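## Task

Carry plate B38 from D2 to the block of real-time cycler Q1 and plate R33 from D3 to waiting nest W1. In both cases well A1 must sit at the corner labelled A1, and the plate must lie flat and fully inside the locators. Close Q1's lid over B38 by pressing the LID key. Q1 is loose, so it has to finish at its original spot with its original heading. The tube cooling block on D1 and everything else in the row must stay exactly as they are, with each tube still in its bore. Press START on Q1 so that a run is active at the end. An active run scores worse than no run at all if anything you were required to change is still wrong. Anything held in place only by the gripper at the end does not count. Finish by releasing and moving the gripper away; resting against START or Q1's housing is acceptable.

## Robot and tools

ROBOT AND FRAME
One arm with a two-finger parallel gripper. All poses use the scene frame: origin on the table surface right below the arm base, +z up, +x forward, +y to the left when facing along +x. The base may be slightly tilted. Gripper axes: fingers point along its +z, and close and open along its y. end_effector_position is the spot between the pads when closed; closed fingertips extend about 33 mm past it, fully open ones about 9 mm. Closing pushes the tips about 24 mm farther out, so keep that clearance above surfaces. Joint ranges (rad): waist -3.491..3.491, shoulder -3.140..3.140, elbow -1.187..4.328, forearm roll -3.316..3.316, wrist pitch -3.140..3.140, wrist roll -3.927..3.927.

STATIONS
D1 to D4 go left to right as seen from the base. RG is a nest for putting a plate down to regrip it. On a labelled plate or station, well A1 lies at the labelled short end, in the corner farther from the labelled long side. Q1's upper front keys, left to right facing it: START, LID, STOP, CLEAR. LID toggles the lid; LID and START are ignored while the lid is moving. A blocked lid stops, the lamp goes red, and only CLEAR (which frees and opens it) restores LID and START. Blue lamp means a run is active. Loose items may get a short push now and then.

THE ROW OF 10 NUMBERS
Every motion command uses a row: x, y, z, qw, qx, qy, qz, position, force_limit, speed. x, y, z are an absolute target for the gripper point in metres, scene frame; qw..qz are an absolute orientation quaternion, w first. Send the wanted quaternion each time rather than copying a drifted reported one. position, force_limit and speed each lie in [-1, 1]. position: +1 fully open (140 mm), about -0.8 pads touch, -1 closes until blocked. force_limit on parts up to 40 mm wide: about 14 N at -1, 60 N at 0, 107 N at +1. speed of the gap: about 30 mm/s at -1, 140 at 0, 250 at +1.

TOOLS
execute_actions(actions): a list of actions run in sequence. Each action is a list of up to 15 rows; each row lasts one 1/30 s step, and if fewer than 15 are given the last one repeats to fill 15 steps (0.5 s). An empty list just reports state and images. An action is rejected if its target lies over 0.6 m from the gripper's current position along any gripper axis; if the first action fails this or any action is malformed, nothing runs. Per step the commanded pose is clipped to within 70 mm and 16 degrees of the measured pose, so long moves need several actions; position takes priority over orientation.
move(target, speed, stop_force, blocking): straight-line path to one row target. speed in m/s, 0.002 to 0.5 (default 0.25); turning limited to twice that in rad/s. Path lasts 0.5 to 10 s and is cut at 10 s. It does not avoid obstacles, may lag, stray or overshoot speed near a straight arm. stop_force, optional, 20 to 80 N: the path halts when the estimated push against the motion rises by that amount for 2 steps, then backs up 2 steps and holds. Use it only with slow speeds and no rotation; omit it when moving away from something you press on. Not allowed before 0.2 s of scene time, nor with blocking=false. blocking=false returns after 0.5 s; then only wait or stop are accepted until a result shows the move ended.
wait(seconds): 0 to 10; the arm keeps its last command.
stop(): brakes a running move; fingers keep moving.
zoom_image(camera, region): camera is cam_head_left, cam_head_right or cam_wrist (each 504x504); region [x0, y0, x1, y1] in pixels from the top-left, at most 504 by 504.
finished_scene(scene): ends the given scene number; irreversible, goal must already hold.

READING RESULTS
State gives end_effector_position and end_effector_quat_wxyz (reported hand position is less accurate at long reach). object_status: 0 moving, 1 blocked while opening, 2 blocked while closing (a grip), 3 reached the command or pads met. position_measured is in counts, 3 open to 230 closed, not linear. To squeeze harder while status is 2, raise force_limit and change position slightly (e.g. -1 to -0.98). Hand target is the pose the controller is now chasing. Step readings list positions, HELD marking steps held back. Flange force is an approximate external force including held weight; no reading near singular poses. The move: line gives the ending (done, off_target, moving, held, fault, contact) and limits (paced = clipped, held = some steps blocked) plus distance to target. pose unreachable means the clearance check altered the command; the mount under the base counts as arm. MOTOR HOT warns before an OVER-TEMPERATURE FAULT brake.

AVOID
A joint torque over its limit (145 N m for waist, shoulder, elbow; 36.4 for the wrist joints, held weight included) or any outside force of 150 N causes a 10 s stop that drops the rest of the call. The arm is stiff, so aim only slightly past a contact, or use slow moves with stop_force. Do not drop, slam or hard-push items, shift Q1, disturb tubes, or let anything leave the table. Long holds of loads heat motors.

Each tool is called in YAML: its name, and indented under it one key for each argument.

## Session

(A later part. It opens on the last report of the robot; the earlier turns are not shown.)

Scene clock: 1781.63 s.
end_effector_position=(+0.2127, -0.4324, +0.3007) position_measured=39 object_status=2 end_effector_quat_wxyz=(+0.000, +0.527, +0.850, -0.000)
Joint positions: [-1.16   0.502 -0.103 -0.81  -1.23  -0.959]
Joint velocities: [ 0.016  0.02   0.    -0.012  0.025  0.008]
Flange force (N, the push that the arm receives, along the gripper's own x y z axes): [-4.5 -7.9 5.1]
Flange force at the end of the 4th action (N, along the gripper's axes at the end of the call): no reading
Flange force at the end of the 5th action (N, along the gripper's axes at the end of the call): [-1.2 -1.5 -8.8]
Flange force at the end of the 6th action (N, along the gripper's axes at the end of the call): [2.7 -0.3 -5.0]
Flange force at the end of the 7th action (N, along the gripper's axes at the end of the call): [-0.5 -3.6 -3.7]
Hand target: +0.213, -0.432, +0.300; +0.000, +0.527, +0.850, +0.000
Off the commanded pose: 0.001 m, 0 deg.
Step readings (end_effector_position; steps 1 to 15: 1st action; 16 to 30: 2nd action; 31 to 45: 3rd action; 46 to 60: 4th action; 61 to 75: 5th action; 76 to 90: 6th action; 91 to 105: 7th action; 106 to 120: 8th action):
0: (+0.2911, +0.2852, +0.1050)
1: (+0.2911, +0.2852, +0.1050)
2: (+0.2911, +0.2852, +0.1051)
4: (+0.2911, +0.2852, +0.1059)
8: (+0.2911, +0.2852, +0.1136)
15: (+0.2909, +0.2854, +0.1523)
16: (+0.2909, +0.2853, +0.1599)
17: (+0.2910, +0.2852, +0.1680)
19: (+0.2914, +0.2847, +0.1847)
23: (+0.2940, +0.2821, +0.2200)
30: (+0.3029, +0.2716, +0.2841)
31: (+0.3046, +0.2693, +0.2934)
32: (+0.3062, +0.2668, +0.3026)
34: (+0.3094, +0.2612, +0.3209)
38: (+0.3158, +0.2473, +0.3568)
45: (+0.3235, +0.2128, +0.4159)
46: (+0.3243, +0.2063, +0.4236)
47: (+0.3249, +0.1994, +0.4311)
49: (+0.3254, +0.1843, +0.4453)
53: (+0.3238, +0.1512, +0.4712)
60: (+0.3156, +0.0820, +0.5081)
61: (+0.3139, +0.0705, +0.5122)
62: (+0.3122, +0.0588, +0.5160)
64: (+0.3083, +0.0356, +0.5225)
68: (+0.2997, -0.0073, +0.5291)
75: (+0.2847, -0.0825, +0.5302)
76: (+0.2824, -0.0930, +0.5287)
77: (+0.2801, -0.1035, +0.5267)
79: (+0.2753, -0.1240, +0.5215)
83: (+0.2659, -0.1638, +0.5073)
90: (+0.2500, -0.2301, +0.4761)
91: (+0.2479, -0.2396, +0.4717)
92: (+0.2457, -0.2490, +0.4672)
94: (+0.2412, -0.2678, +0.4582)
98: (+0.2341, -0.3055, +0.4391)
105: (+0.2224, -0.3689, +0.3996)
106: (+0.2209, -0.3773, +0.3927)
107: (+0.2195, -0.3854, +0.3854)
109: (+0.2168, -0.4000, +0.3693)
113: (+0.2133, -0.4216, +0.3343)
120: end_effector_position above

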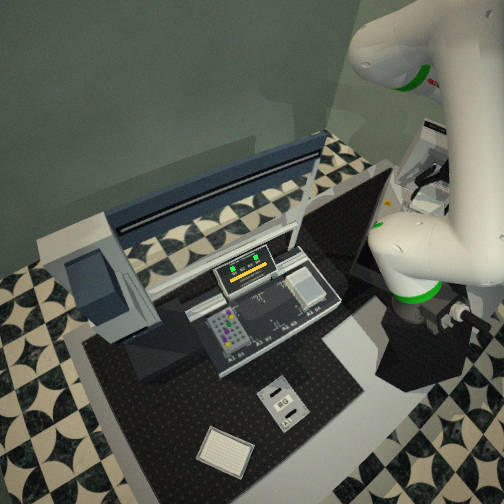

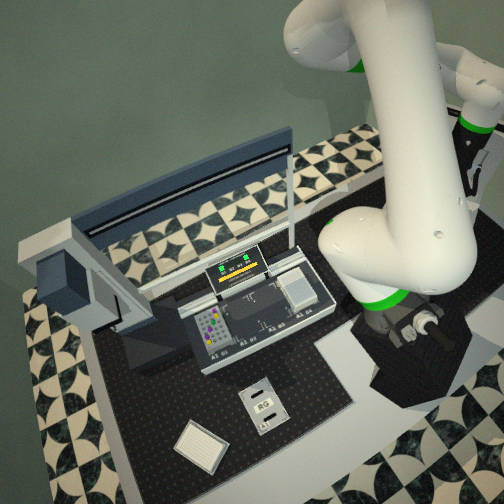

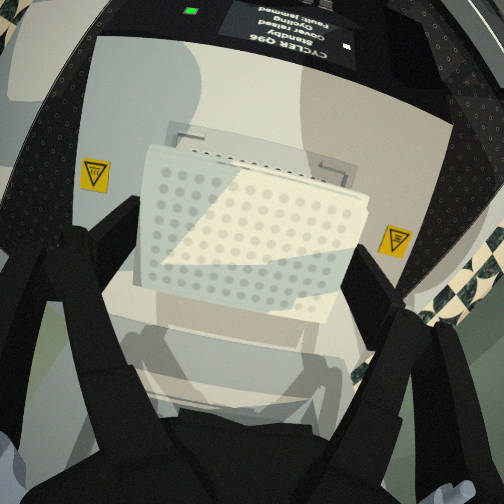

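wait:
  seconds: 0

zoom_image:
  camera: "cam_wrist"
  region: [135, 110, 265, 210]

zoom_image:
  camera: "cam_wrist"
  region: [255, 140, 385, 240]

zoom_image:
  camera: "cam_wrist"
  region: [125, 230, 345, 335]

Scene clock: 1786.10 s.
end_effector_position=(+0.2127, -0.4324, +0.3002) position_measured=39 object_status=2 end_effector_quat_wxyz=(+0.000, +0.527, +0.850, +0.000)
Joint positions: [-1.159  0.503 -0.103 -0.81  -1.23  -0.959]
Joint velocities: [ 0.    -0.003 -0.001 -0.002  0.002 -0.001]
Flange force (N, the push that the arm receives, along the gripper's own x y z axes): [-2.6 -2.5 -2.1]
Hand target: +0.213, -0.432, +0.300; +0.000, +0.527, +0.850, +0.000
Off the commanded pose: 0.000 m, 0 deg.

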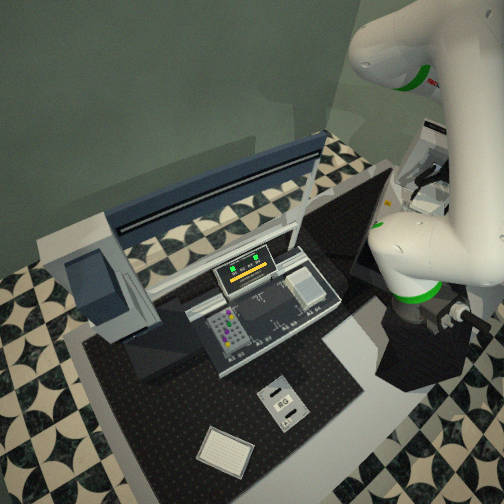

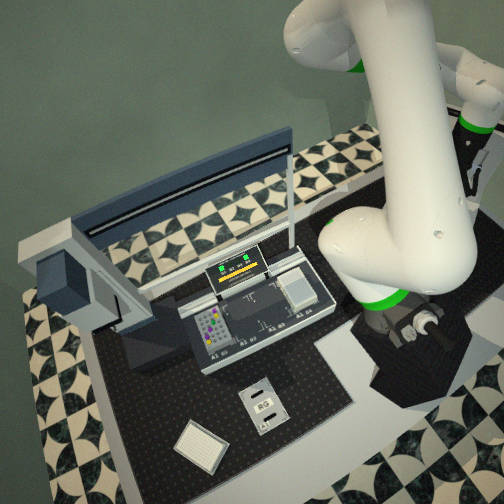

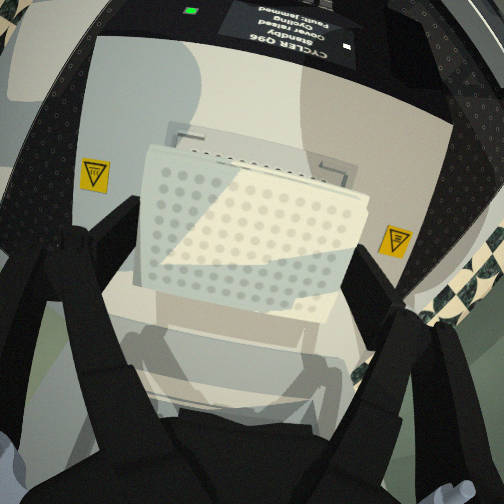

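Region (135, 110, 265, 210) of cam_wrist's 504x504 image, scaled by 3.877, with more detail than that image has; it fills the top 388 rows of this view, and the rest is white.

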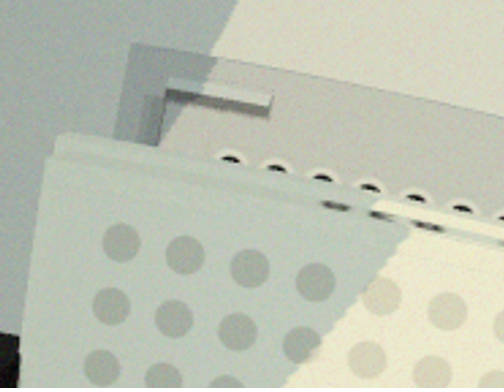

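Region (255, 140, 385, 240) of cam_wrist's 504x504 image, scaled by 3.877, with more detail than that image has; it fills the top 388 rows of this view, and the rest is white.

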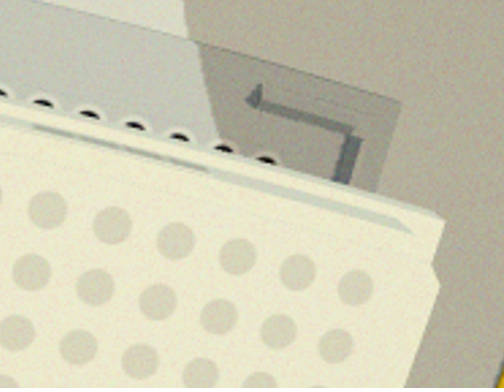

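Region (125, 230, 345, 335) of cam_wrist's 504x504 image, scaled by 2.291, with more detail than that image has; it fills the top 241 rows of this view, and the rest is white.

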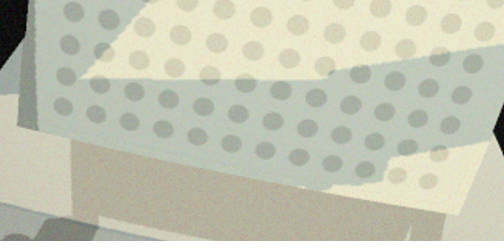

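move:
  target: [0.2133,-0.4305,0.258,0,0.527,0.8499,0,-1,-0.2,-0.6]
  speed: 0.08

zoom_image:
  camera: "cam_wrist"
  region: [120, 110, 250, 210]

zoom_image:
  camera: "cam_wrist"
  region: [270, 150, 400, 250]

zoom_image:
  camera: "cam_wrist"
  region: [110, 230, 360, 345]

Scene clock: 1820.40 s.
end_effector_position=(+0.2134, -0.4306, +0.2580) position_measured=39 object_status=2 end_effector_quat_wxyz=(+0.000, +0.527, +0.850, +0.000)
Joint positions: [-1.107  0.543 -0.128 -0.849 -1.155 -0.938]
Joint velocities: [ 0.001  0.001  0.    -0.     0.     0.   ]
Flange force (N, the push that the arm receives, along the gripper's own x y z axes): [-0.1 -0.6 -2.3]
Hand target: +0.213, -0.431, +0.258; +0.000, +0.527, +0.850, +0.000
Off the commanded pose: 0.000 m, 0 deg.
move: done

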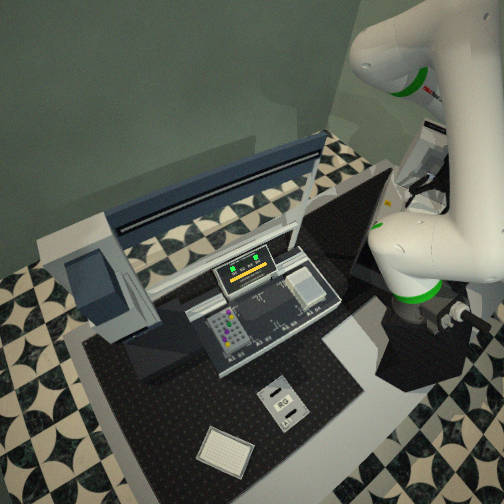

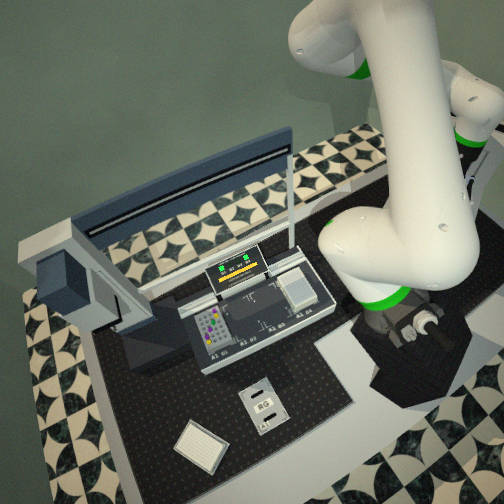

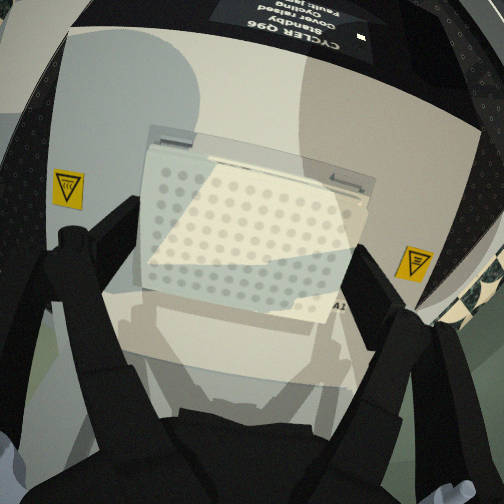

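Region (120, 110, 250, 210) of cam_wrist's 504x504 image, scaled by 3.877, with more detail than that image has; it fills the top 388 rows of this view, and the rest is white.

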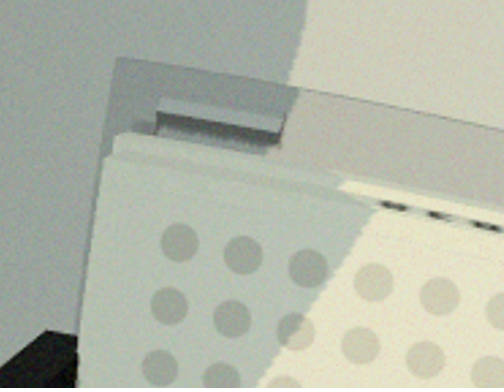

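Region (270, 150, 400, 250) of cam_wrist's 504x504 image, scaled by 3.877, with more detail than that image has; it fills the top 388 rows of this view, and the rest is white.

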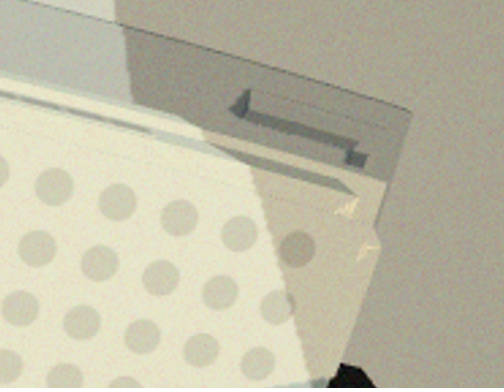

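Region (110, 230, 360, 345) of cam_wrist's 504x504 image, scaled by 2.016, with more detail than that image has; it fills the top 232 rows of this view, and the rest is white.

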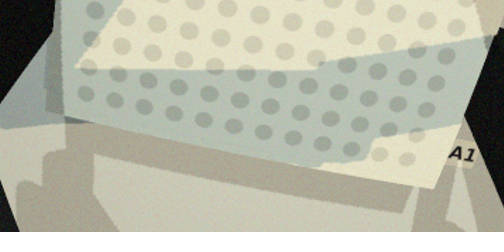

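move:
  target: [0.2137,-0.4296,0.2505,0,0.527,0.8499,0,-1,-0.2,-0.6]
  speed: 0.02

zoom_image:
  camera: "cam_wrist"
  region: [120, 110, 250, 210]

zoom_image:
  camera: "cam_wrist"
  region: [270, 150, 400, 250]

Scene clock: 1842.83 s.
end_effector_position=(+0.2137, -0.4296, +0.2505) position_measured=39 object_status=2 end_effector_quat_wxyz=(+0.000, +0.527, +0.850, +0.000)
Joint positions: [-1.097  0.55  -0.133 -0.857 -1.141 -0.934]
Joint velocities: [-0.001  0.     0.    -0.002 -0.    -0.   ]
Flange force (N, the push that the arm receives, along the gripper's own x y z axes): [-0.3 -3.0 -3.1]
Hand target: +0.214, -0.430, +0.250; +0.000, +0.527, +0.850, +0.000
Off the commanded pose: 0.000 m, 0 deg.
move: done

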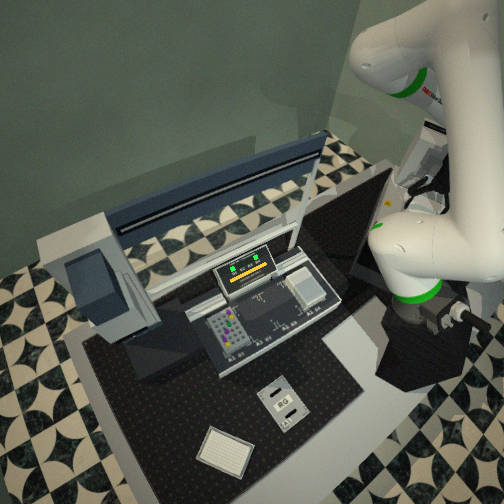

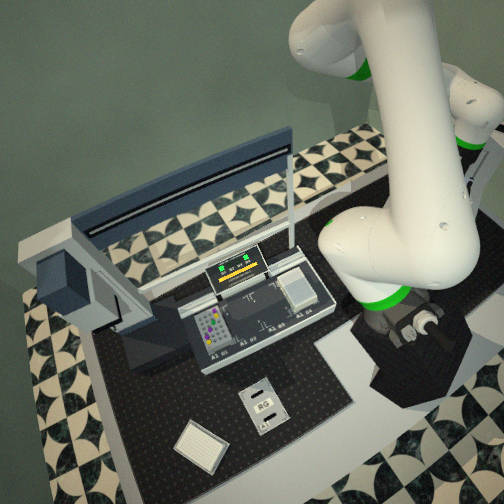

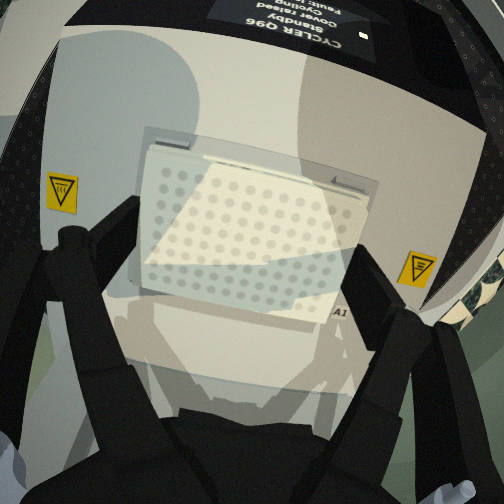

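Region (120, 110, 250, 210) of cam_wrist's 504x504 image, scaled by 3.877, with more detail than that image has; it fills the top 388 rows of this view, and the rest is white.

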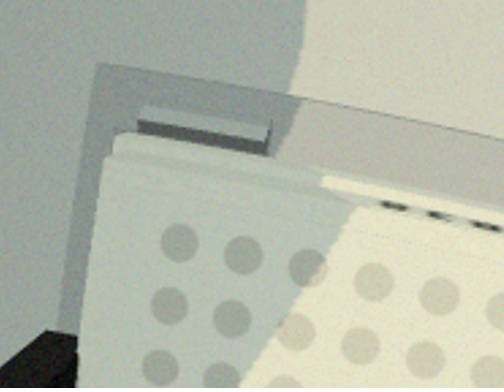

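Region (270, 150, 400, 250) of cam_wrist's 504x504 image, scaled by 3.877, with more detail than that image has; it fills the top 388 rows of this view, and the rest is white.

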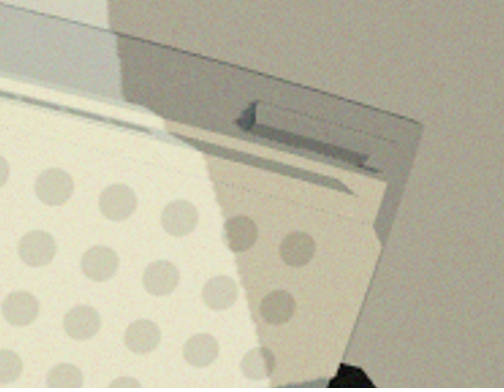

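move:
  target: [0.2137,-0.4295,0.237,0,0.527,0.8499,0,-1,-0.2,-0.6]
  speed: 0.005
  stop_force: 20

Scene clock: 1853.87 s.
end_effector_position=(+0.2137, -0.4297, +0.2423) position_measured=39 object_status=2 end_effector_quat_wxyz=(+0.000, +0.527, +0.850, -0.000)
Joint positions: [-1.087  0.559 -0.135 -0.865 -1.128 -0.929]
Joint velocities: [-0.003 -0.001  0.    -0.001  0.001 -0.001]
Flange force (N, the push that the arm receives, along the gripper's own x y z axes): [-0.4 2.6 -37.4]
Hand target: +0.214, -0.430, +0.243; +0.000, +0.527, +0.850, -0.000
Off the commanded pose: 0.005 m, 0 deg.
move: contact

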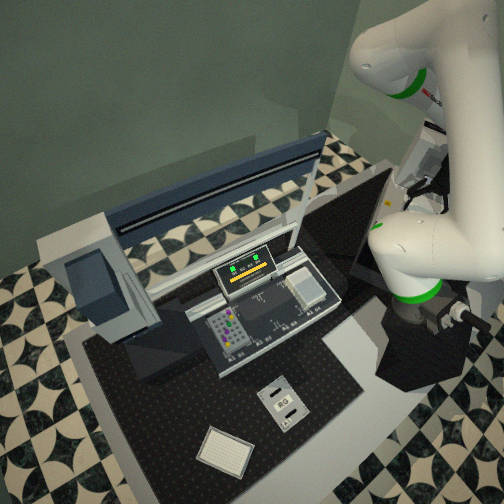

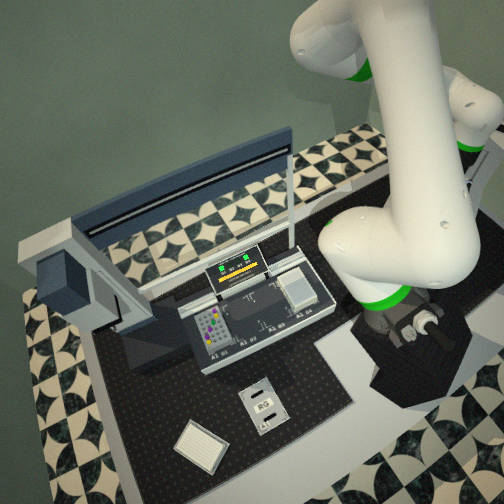

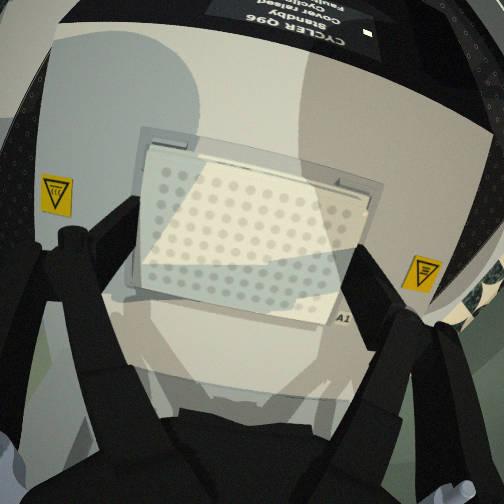

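execute_actions:
  actions:
    - [[0.2137,-0.4296,0.2428,0,0.527,0.8499,0,-1,-0.2,-0.3],[0.2137,-0.4296,0.2428,0,0.527,0.8499,0,-1,-0.2,-0.3],[0.2137,-0.4296,0.2428,0,0.527,0.8499,0,1,-0.2,-0.3],[0.2137,-0.4296,0.2428,0,0.527,0.8499,0,1,-0.2,-0.3],[0.2137,-0.4296,0.2428,0,0.527,0.8499,0,1,-0.2,-0.3],[0.2137,-0.4296,0.2428,0,0.527,0.8499,0,1,-0.2,-0.3],[0.2137,-0.4296,0.2428,0,0.527,0.8499,0,1,-0.2,-0.3],[0.2137,-0.4296,0.2428,0,0.527,0.8499,0,1,-0.2,-0.3],[0.2137,-0.4296,0.2428,0,0.527,0.8499,0,1,-0.2,-0.3],[0.2137,-0.4296,0.2428,0,0.527,0.8499,0,1,-0.2,-0.3],[0.2137,-0.4296,0.2432,0,0.527,0.8499,0,1,-0.2,-0.3],[0.2137,-0.4296,0.2442,0,0.527,0.8499,0,1,-0.2,-0.3],[0.2137,-0.4296,0.246,0,0.527,0.8499,0,1,-0.2,-0.3],[0.2137,-0.4296,0.2485,0,0.527,0.8499,0,1,-0.2,-0.3],[0.2137,-0.4296,0.252,0,0.527,0.8499,0,1,-0.2,-0.3]]
    - [[0.2137,-0.4296,0.256,0,0.527,0.8499,0,1,-0.2,-0.3],[0.2137,-0.4296,0.261,0,0.527,0.8499,0,1,-0.2,-0.3],[0.2137,-0.4296,0.266,0,0.527,0.8499,0,1,-0.2,-0.3],[0.2137,-0.4296,0.272,0,0.527,0.8499,0,1,-0.2,-0.3],[0.2137,-0.4296,0.278,0,0.527,0.8499,0,1,-0.2,-0.3],[0.2137,-0.4296,0.283,0,0.527,0.8499,0,1,-0.2,-0.3],[0.2137,-0.4296,0.288,0,0.527,0.8499,0,1,-0.2,-0.3],[0.2137,-0.4296,0.292,0,0.527,0.8499,0,1,-0.2,-0.3],[0.2137,-0.4296,0.2955,0,0.527,0.8499,0,1,-0.2,-0.3],[0.2137,-0.4296,0.298,0,0.527,0.8499,0,1,-0.2,-0.3],[0.2137,-0.4296,0.2995,0,0.527,0.8499,0,1,-0.2,-0.3],[0.2137,-0.4296,0.30,0,0.527,0.8499,0,1,-0.2,-0.3]]

zoom_image:
  camera: "cam_wrist"
  region: [130, 100, 390, 310]

Scene clock: 1873.37 s.
end_effector_position=(+0.2136, -0.4294, +0.2999) position_measured=3 object_status=3 end_effector_quat_wxyz=(-0.000, +0.527, +0.850, -0.000)
Joint positions: [-1.157  0.496 -0.111 -0.811 -1.228 -0.959]
Joint velocities: [-0.002 -0.001  0.001  0.003 -0.004 -0.001]
Flange force (N, the push that the arm receives, along the gripper's own x y z axes): [0.3 -3.5 -2.6]
Flange force at the end of the 1st action (N, along the gripper's axes at the end of the call): [-1.2 -6.0 3.6]
Hand target: +0.214, -0.429, +0.300; -0.000, +0.527, +0.850, -0.000
Off the commanded pose: 0.000 m, 0 deg.
Step readings (end_effector_position; steps 1 to 15: 1st action; 16 to 30: 2nd action):
0: (+0.2138, -0.4297, +0.2426)
1: (+0.2138, -0.4297, +0.2426)
2: (+0.2137, -0.4297, +0.2427)
4: (+0.2137, -0.4296, +0.2427)
8: (+0.2137, -0.4295, +0.2427)
15: (+0.2136, -0.4295, +0.2472)
16: (+0.2136, -0.4295, +0.2499)
17: (+0.2136, -0.4295, +0.2533)
19: (+0.2136, -0.4296, +0.2618)
23: (+0.2135, -0.4296, +0.2830)
30: end_effector_position above

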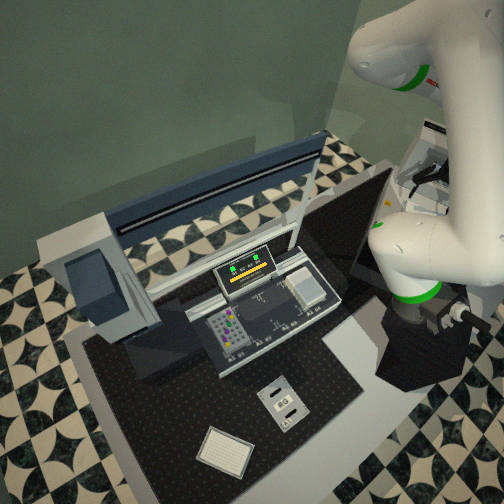

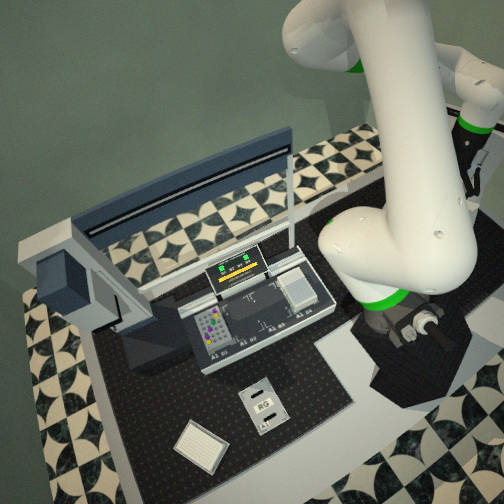

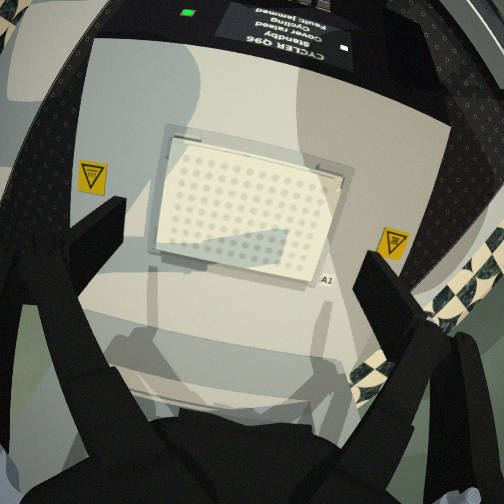

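Region (130, 100, 390, 310) of cam_wrist's 504x504 image, scaled by 1.938, with more detail than that image has; it fills the top 407 rows of this view, and the rest is white.

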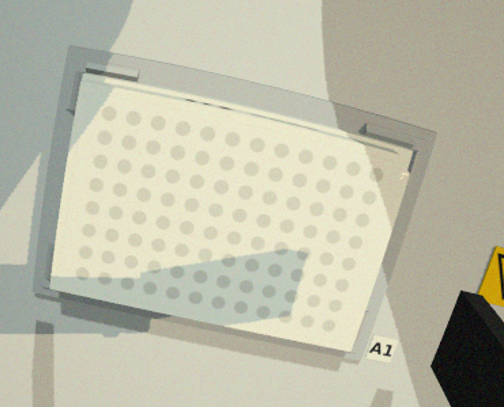

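execute_actions:
  actions:
    - [[0.2132,-0.4284,0.3001,0,0.5275,0.8496,0,-1,0,1],[0.2117,-0.4251,0.3004,0,0.529,0.8486,0,-1,0,1],[0.2092,-0.4196,0.3008,0,0.5314,0.8471,0,-1,0,1],[0.2060,-0.4124,0.3013,0,0.5346,0.845,0,-1,0,1],[0.2021,-0.4036,0.3019,0,0.5386,0.8425,0,-1,0,1],[0.1976,-0.3935,0.3024,0,0.5433,0.8395,0,-1,0,1],[0.1927,-0.3823,0.3028,0,0.5486,0.836,0,-1,0,1],[0.1874,-0.3703,0.3029,0,0.5545,0.8321,0,-1,0,1],[0.1819,-0.3577,0.3028,0,0.5608,0.8279,0,-1,0,1],[0.1763,-0.3448,0.3022,0,0.5674,0.8234,0,-1,0,1],[0.1707,-0.3318,0.3011,0,0.5744,0.8186,0,-1,0,1],[0.1652,-0.3190,0.2993,0,0.5816,0.8134,0,-1,0,1],[0.1599,-0.3065,0.2968,0,0.589,0.8081,0,-1,0,1],[0.1549,-0.2946,0.2934,0,0.5964,0.8026,0,-1,0,1],[0.1502,-0.2835,0.2891,0,0.6039,0.7971,0,-1,0,1]]
    - [[0.1459,-0.2733,0.2839,0,0.6113,0.7914,0,-1,0,1],[0.1421,-0.2640,0.2777,0,0.6186,0.7857,0,-1,0,1],[0.1387,-0.2559,0.2706,0,0.6257,0.78,0,-1,0,1],[0.1358,-0.2489,0.2626,0,0.6325,0.7745,0,-1,0,1],[0.1334,-0.2430,0.2540,0,0.6391,0.7691,0,-1,0,1],[0.1315,-0.2382,0.2450,0,0.6453,0.7639,0,-1,0,1],[0.1300,-0.2345,0.2358,0,0.6511,0.759,0,-1,0,1],[0.1289,-0.2317,0.2268,0,0.6564,0.7544,0,-1,0,1],[0.1281,-0.2297,0.2182,0,0.6611,0.7503,0,-1,0,1],[0.1275,-0.2284,0.2104,0,0.6653,0.7466,0,-1,0,1],[0.1272,-0.2277,0.2035,0,0.6688,0.7434,0,-1,0,1],[0.1271,-0.2273,0.1976,0,0.6717,0.7408,0,-1,0,1],[0.1270,-0.2271,0.1927,0,0.6738,0.7389,0,-1,0,1],[0.1270,-0.2271,0.1888,0,0.6751,0.7377,0,-1,0,1],[0.1270,-0.2271,0.1858,0,0.6756,0.7373,0,-1,0,1]]
    - [[0.1270,-0.2272,0.1836,0,0.6756,0.7373,0,-1,0,1],[0.1268,-0.2276,0.182,0,0.6756,0.7373,0,-1,0,1],[0.1265,-0.2281,0.1808,0,0.6756,0.7373,0,-1,0,1],[0.1263,-0.2286,0.1798,0,0.6756,0.7373,0,-1,0,1],[0.1261,-0.229,0.179,0,0.6756,0.7373,0,-1,0,1],[0.1259,-0.2293,0.1783,0,0.6756,0.7373,0,-1,0,1],[0.1258,-0.2295,0.1778,0,0.6756,0.7373,0,-1,0,1],[0.1257,-0.2297,0.1774,0,0.6756,0.7373,0,-1,0,1]]

zoom_image:
  camera: "cam_wrist"
  region: [150, 130, 370, 330]

Scene clock: 1945.07 s.
end_effector_position=(+0.1257, -0.2298, +0.1774) position_measured=233 object_status=3 end_effector_quat_wxyz=(-0.000, +0.676, +0.737, -0.000)
Joint positions: [-1.078  0.406 -0.674 -1.07  -0.901 -0.932]
Joint velocities: [ 0.001 -0.    -0.001  0.001  0.     0.001]
Flange force (N, the push that the arm receives, along the gripper's own x y z axes): [-2.4 -1.9 1.7]
Flange force at the end of the 1st action (N, along the gripper's axes at the end of the call): [-0.5 -5.3 -9.8]
Flange force at the end of the 2nd action (N, along the gripper's axes at the end of the call): [-1.5 -3.4 -0.4]
Hand target: +0.126, -0.230, +0.177; -0.000, +0.676, +0.737, -0.000
Off the commanded pose: 0.000 m, 0 deg.
Step readings (end_effector_position; steps 1 to 15: 1st action; 16 to 30: 2nd action; 31 to 45: 3rd action):
0: (+0.2136, -0.4294, +0.3000)
1: (+0.2137, -0.4295, +0.3001)
2: (+0.2136, -0.4290, +0.3003)
4: (+0.2112, -0.4238, +0.3006)
8: (+0.2002, -0.4000, +0.3012)
15: (+0.1682, -0.3279, +0.2955)
16: (+0.1632, -0.3164, +0.2931)
17: (+0.1584, -0.3050, +0.2903)
19: (+0.1492, -0.2832, +0.2827)
23: (+0.1338, -0.2488, +0.2595)
30: (+0.1257, -0.2250, +0.2033)
31: (+0.1255, -0.2247, +0.1973)
32: (+0.1257, -0.2251, +0.1922)
34: (+0.1262, -0.2267, +0.1847)
38: (+0.1258, -0.2293, +0.1783)
45: end_effector_position above

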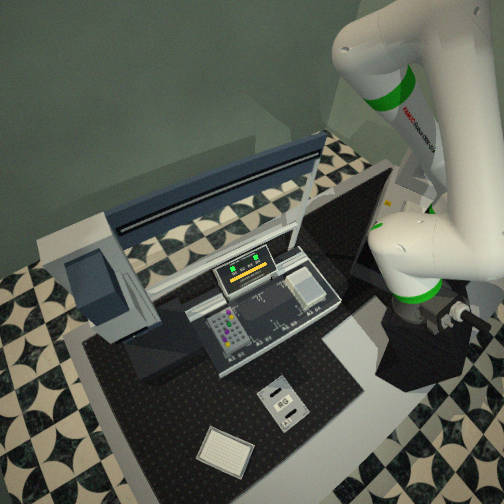

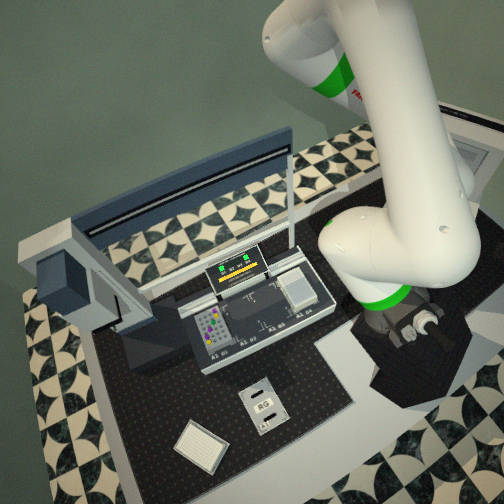

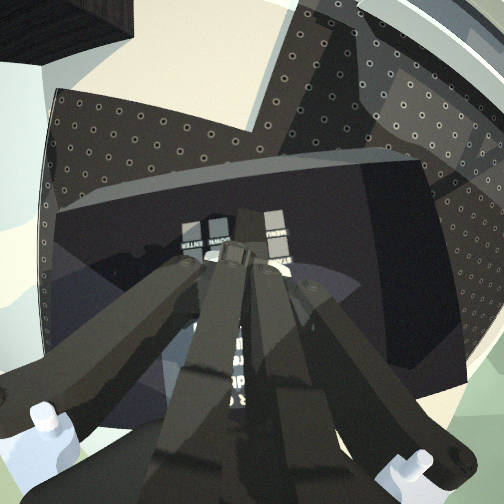

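Region (150, 130, 370, 330) of cam_wrist's 504x504 image, scaled by 2.291, with more detail than that image has; it fills the top 458 rows of this view, and the rest is white.

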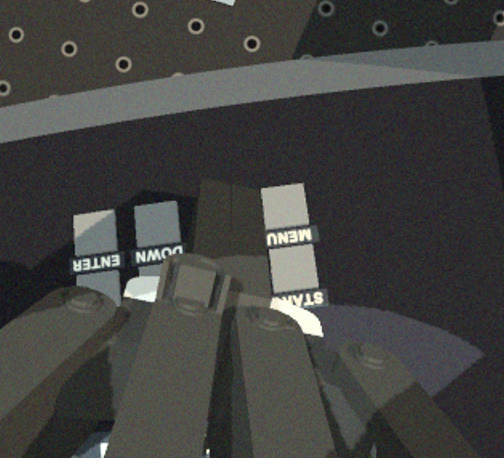

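execute_actions:
  actions: []

Scene clock: 1977.33 s.
end_effector_position=(+0.1257, -0.2298, +0.1774) position_measured=233 object_status=3 end_effector_quat_wxyz=(-0.000, +0.676, +0.737, -0.000)
Joint positions: [-1.078  0.407 -0.674 -1.07  -0.901 -0.932]
Joint velocities: [ 0.     0.     0.    -0.001 -0.     0.   ]
Flange force (N, the push that the arm receives, along the gripper's own x y z axes): [-1.5 -0.3 -4.7]
Hand target: +0.126, -0.230, +0.177; -0.000, +0.676, +0.737, -0.000
Off the commanded pose: 0.000 m, 0 deg.

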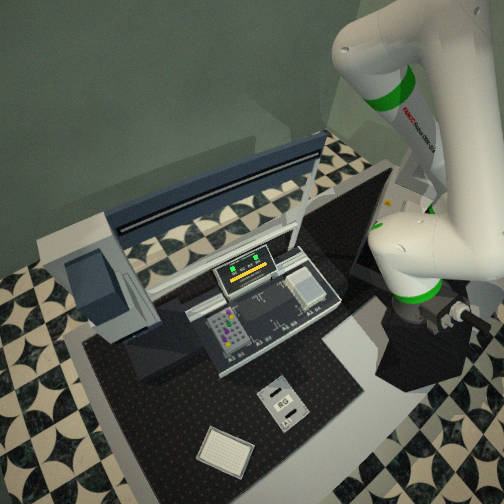

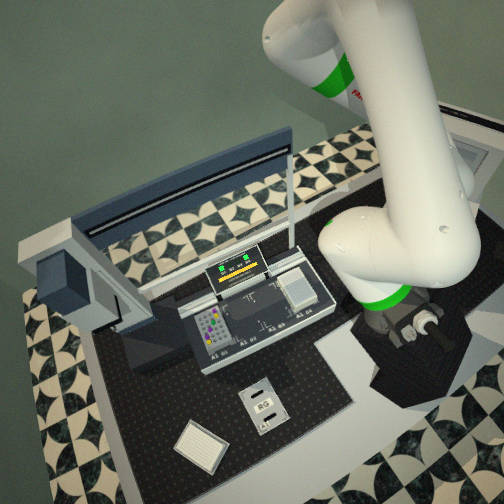

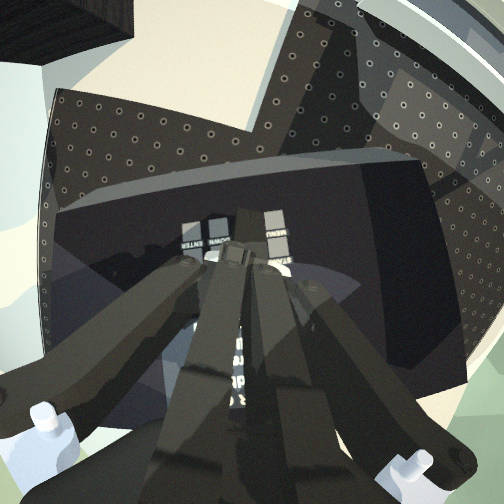

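move:
  target: [0.1232, -0.235, 0.165, 0, 0.6756, 0.7373, 0, -1, 0, 1]
  speed: 0.005
  stop_force: 20

move:
  target: [0.16, -0.15, 0.25, 0, 0.6756, 0.7373, 0, -1, 0, 1]
  speed: 0.25

Scene clock: 1982.30 s.
end_effector_position=(+0.1245, -0.2326, +0.1712) position_measured=233 object_status=3 end_effector_quat_wxyz=(-0.000, +0.676, +0.737, -0.000)
Joint positions: [-1.074  0.431 -0.665 -1.084 -0.892 -0.916]
Joint velocities: [ 0.001 -0.003 -0.001  0.003  0.001 -0.003]
Flange force (N, the push that the arm receives, along the gripper's own x y z axes): [16.4 -1.7 -27.4]
Hand target: +0.124, -0.232, +0.171; -0.000, +0.676, +0.737, +0.000
Off the commanded pose: 0.007 m, 0 deg.
move: contact

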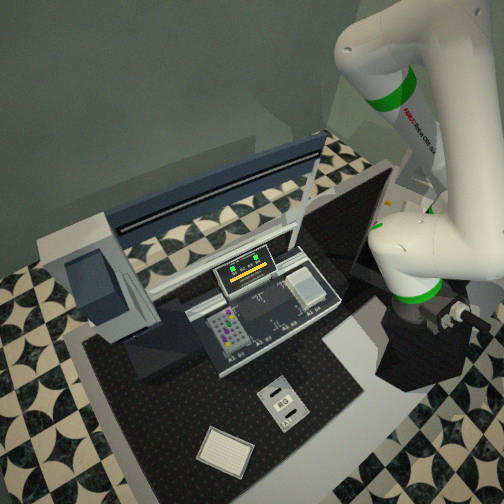

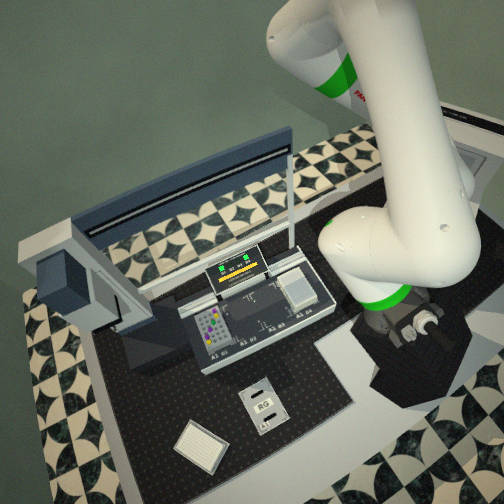

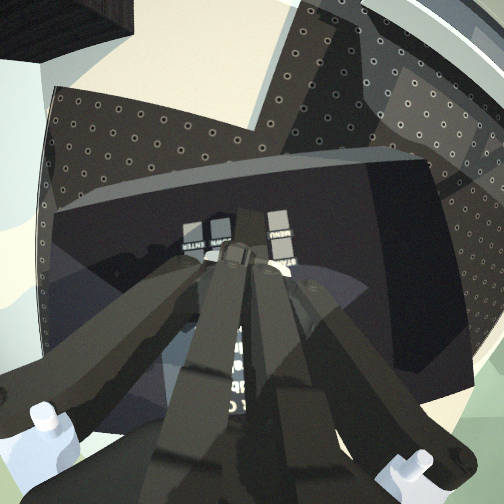

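Scene clock: 1983.37 s.
end_effector_position=(+0.1604, -0.1495, +0.2498) position_measured=233 object_status=3 end_effector_quat_wxyz=(+0.001, +0.675, +0.737, +0.001)
Joint positions: [-1.038 -0.106 -0.861 -0.912 -1.062 -1.274]
Joint velocities: [-0.    -0.001 -0.    -0.001  0.    -0.001]
Flange force (N, the push that the arm receives, along the gripper's own x y z axes): [-2.1 -2.5 -3.7]
Hand target: +0.160, -0.150, +0.250; +0.001, +0.675, +0.737, +0.001
Off the commanded pose: 0.001 m, 0 deg.
move: done

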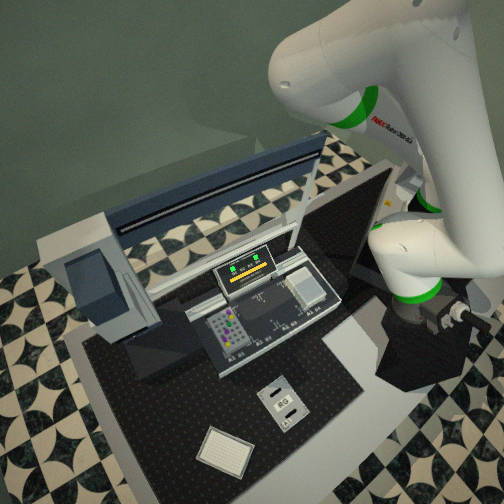

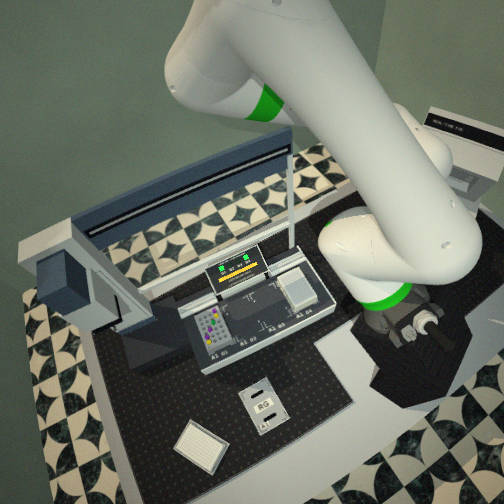

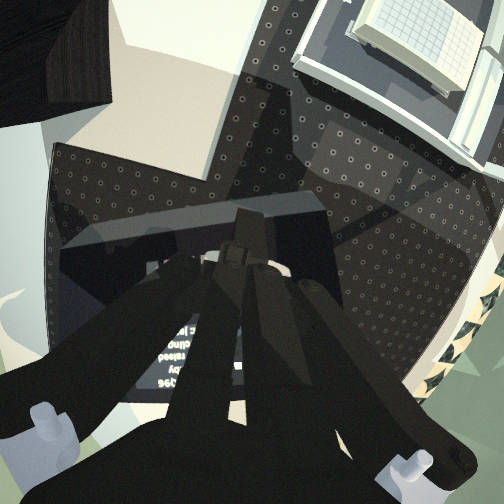

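wait:
  seconds: 3

Scene clock: 1987.90 s.
end_effector_position=(+0.1604, -0.1495, +0.2498) position_measured=233 object_status=3 end_effector_quat_wxyz=(+0.001, +0.675, +0.737, +0.001)
Joint positions: [-1.038 -0.106 -0.861 -0.912 -1.062 -1.274]
Joint velocities: [-0.    -0.001 -0.001 -0.001 -0.001 -0.   ]
Flange force (N, the push that the arm receives, along the gripper's own x y z axes): [-0.5 -1.5 -5.4]
Hand target: +0.160, -0.150, +0.250; +0.001, +0.675, +0.737, +0.001
Off the commanded pose: 0.001 m, 0 deg.
wait: 3.00 s; at rest from the start

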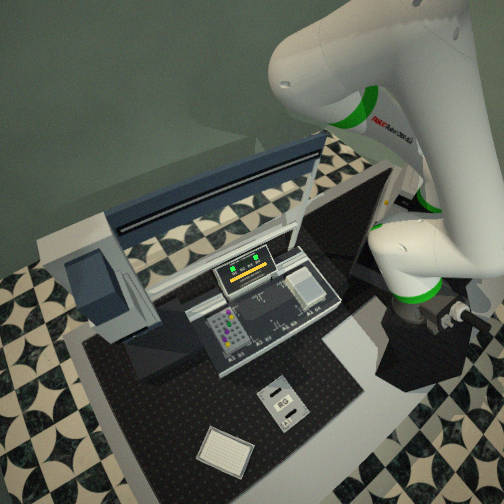

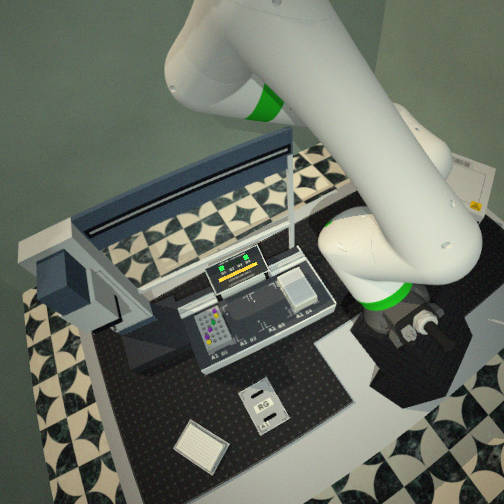

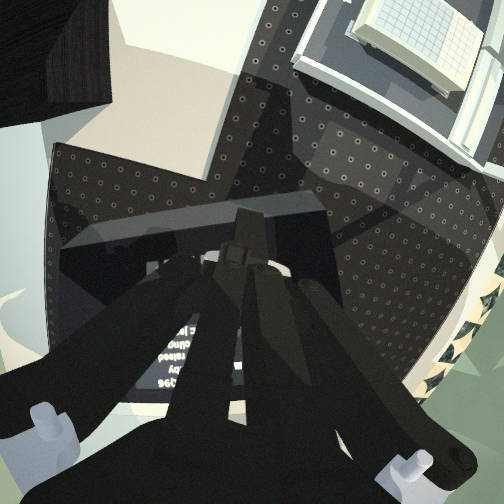

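zoom_image:
  camera: "cam_head_left"
  region: [350, 140, 470, 260]

zoom_image:
  camera: "cam_head_right"
  region: [400, 110, 504, 260]

zoom_image:
  camera: "cam_wrist"
  region: [100, 280, 360, 470]

Region (350, 140, 470, 260) of cam_head_left's 504x504 image, scaled by 4.200, with more detail than that image has.

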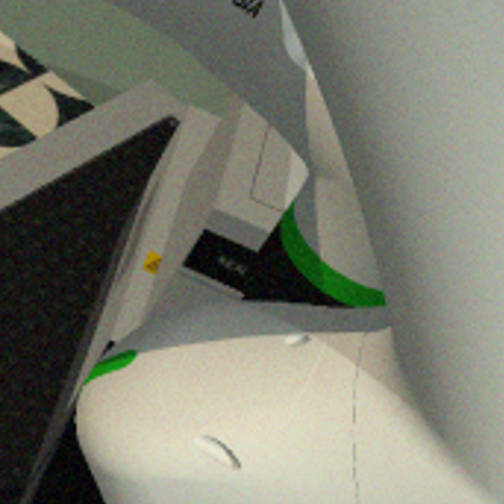

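Region (400, 110, 504, 260) of cam_head_right's 504x504 image, scaled by 3.360, with more detail than that image has; it fills the left 349 columns of this view, and the rest is white.

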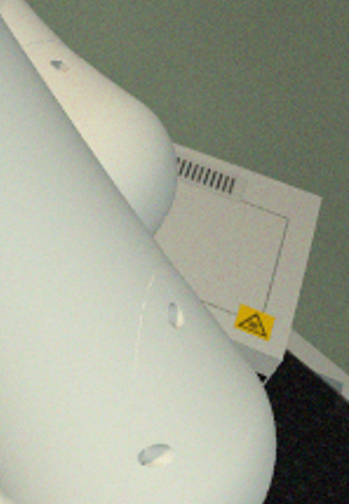

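Region (100, 280, 360, 470) of cam_wrist's 504x504 image, scaled by 1.938, with more detail than that image has; it fills the top 368 rows of this view, and the rest is white.

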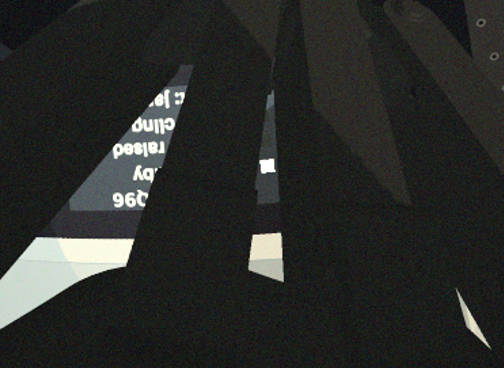

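move:
  target: [0.1434, -0.2215, 0.176, 0, 0.6756, 0.7373, 0, -1, 0, 1]
  speed: 0.2

Scene clock: 2005.63 s.
end_effector_position=(+0.1431, -0.2220, +0.1761) position_measured=233 object_status=3 end_effector_quat_wxyz=(-0.000, +0.676, +0.737, -0.001)
Joint positions: [-1.025  0.351 -0.69  -1.079 -0.896 -0.993]
Joint velocities: [-0.002 -0.001 -0.    -0.    -0.001  0.001]
Flange force (N, the push that the arm receives, along the gripper's own x y z axes): [4.5 -1.1 -8.6]
Hand target: +0.143, -0.222, +0.176; -0.000, +0.676, +0.737, -0.000
Off the commanded pose: 0.001 m, 0 deg.
move: done

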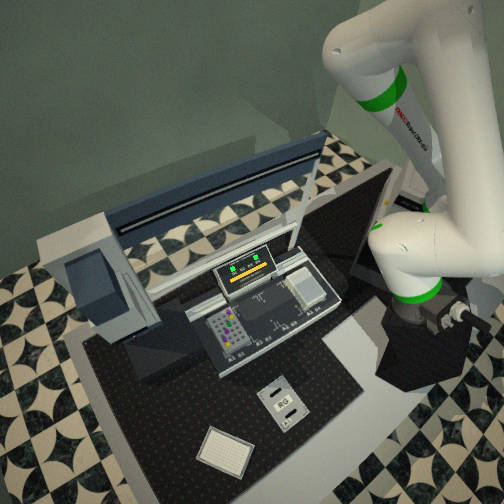

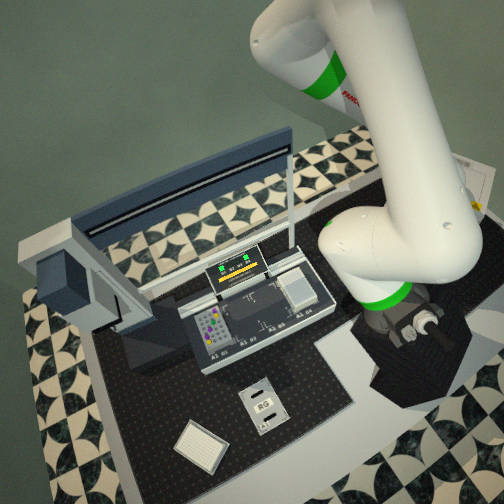

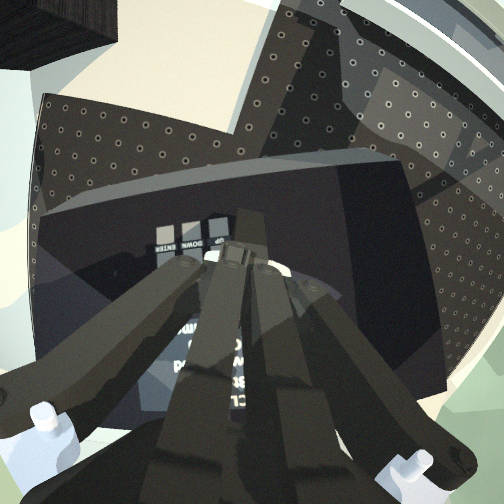

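zoom_image:
  camera: "cam_head_left"
  region: [170, 230, 370, 490]

move:
  target: [0.1412, -0.226, 0.165, 0, 0.6756, 0.7373, 0, -1, 0, 1]
  speed: 0.005
  stop_force: 20

Region (170, 230, 370, 490) of cam_head_left's 504x504 image, scaled by 1.938, with more detail than that image has; it fills the left 388 columns of this view, and the rest is white.

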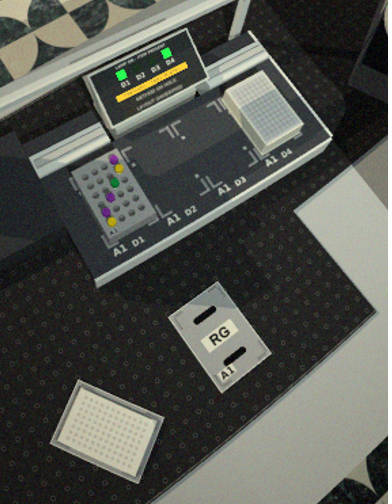

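Scene clock: 2013.90 s.
end_effector_position=(+0.1423, -0.2239, +0.1712) position_measured=233 object_status=3 end_effector_quat_wxyz=(-0.000, +0.676, +0.737, -0.000)
Joint positions: [-1.021  0.37  -0.684 -1.091 -0.889 -0.979]
Joint velocities: [-0.    -0.003 -0.     0.004  0.    -0.003]
Flange force (N, the push that the arm receives, along the gripper's own x y z axes): [14.4 -3.3 -24.2]
Hand target: +0.142, -0.224, +0.171; -0.000, +0.676, +0.737, -0.000
Off the commanded pose: 0.007 m, 0 deg.
move: contact

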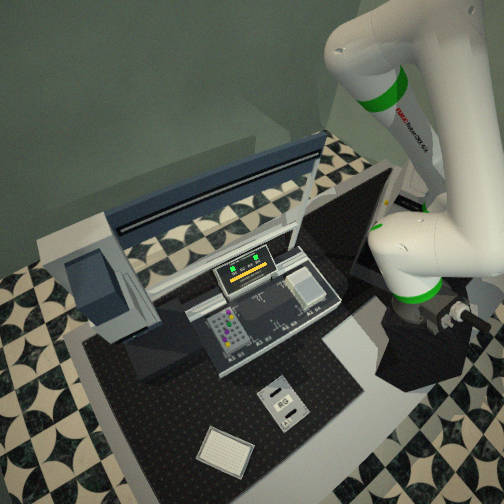

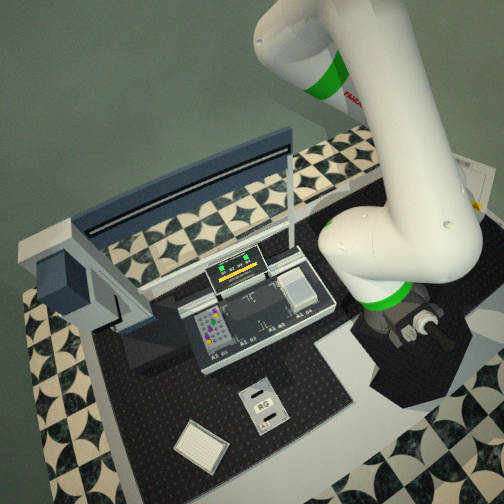

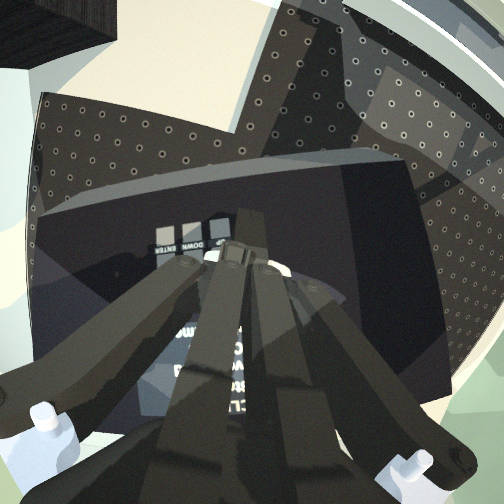

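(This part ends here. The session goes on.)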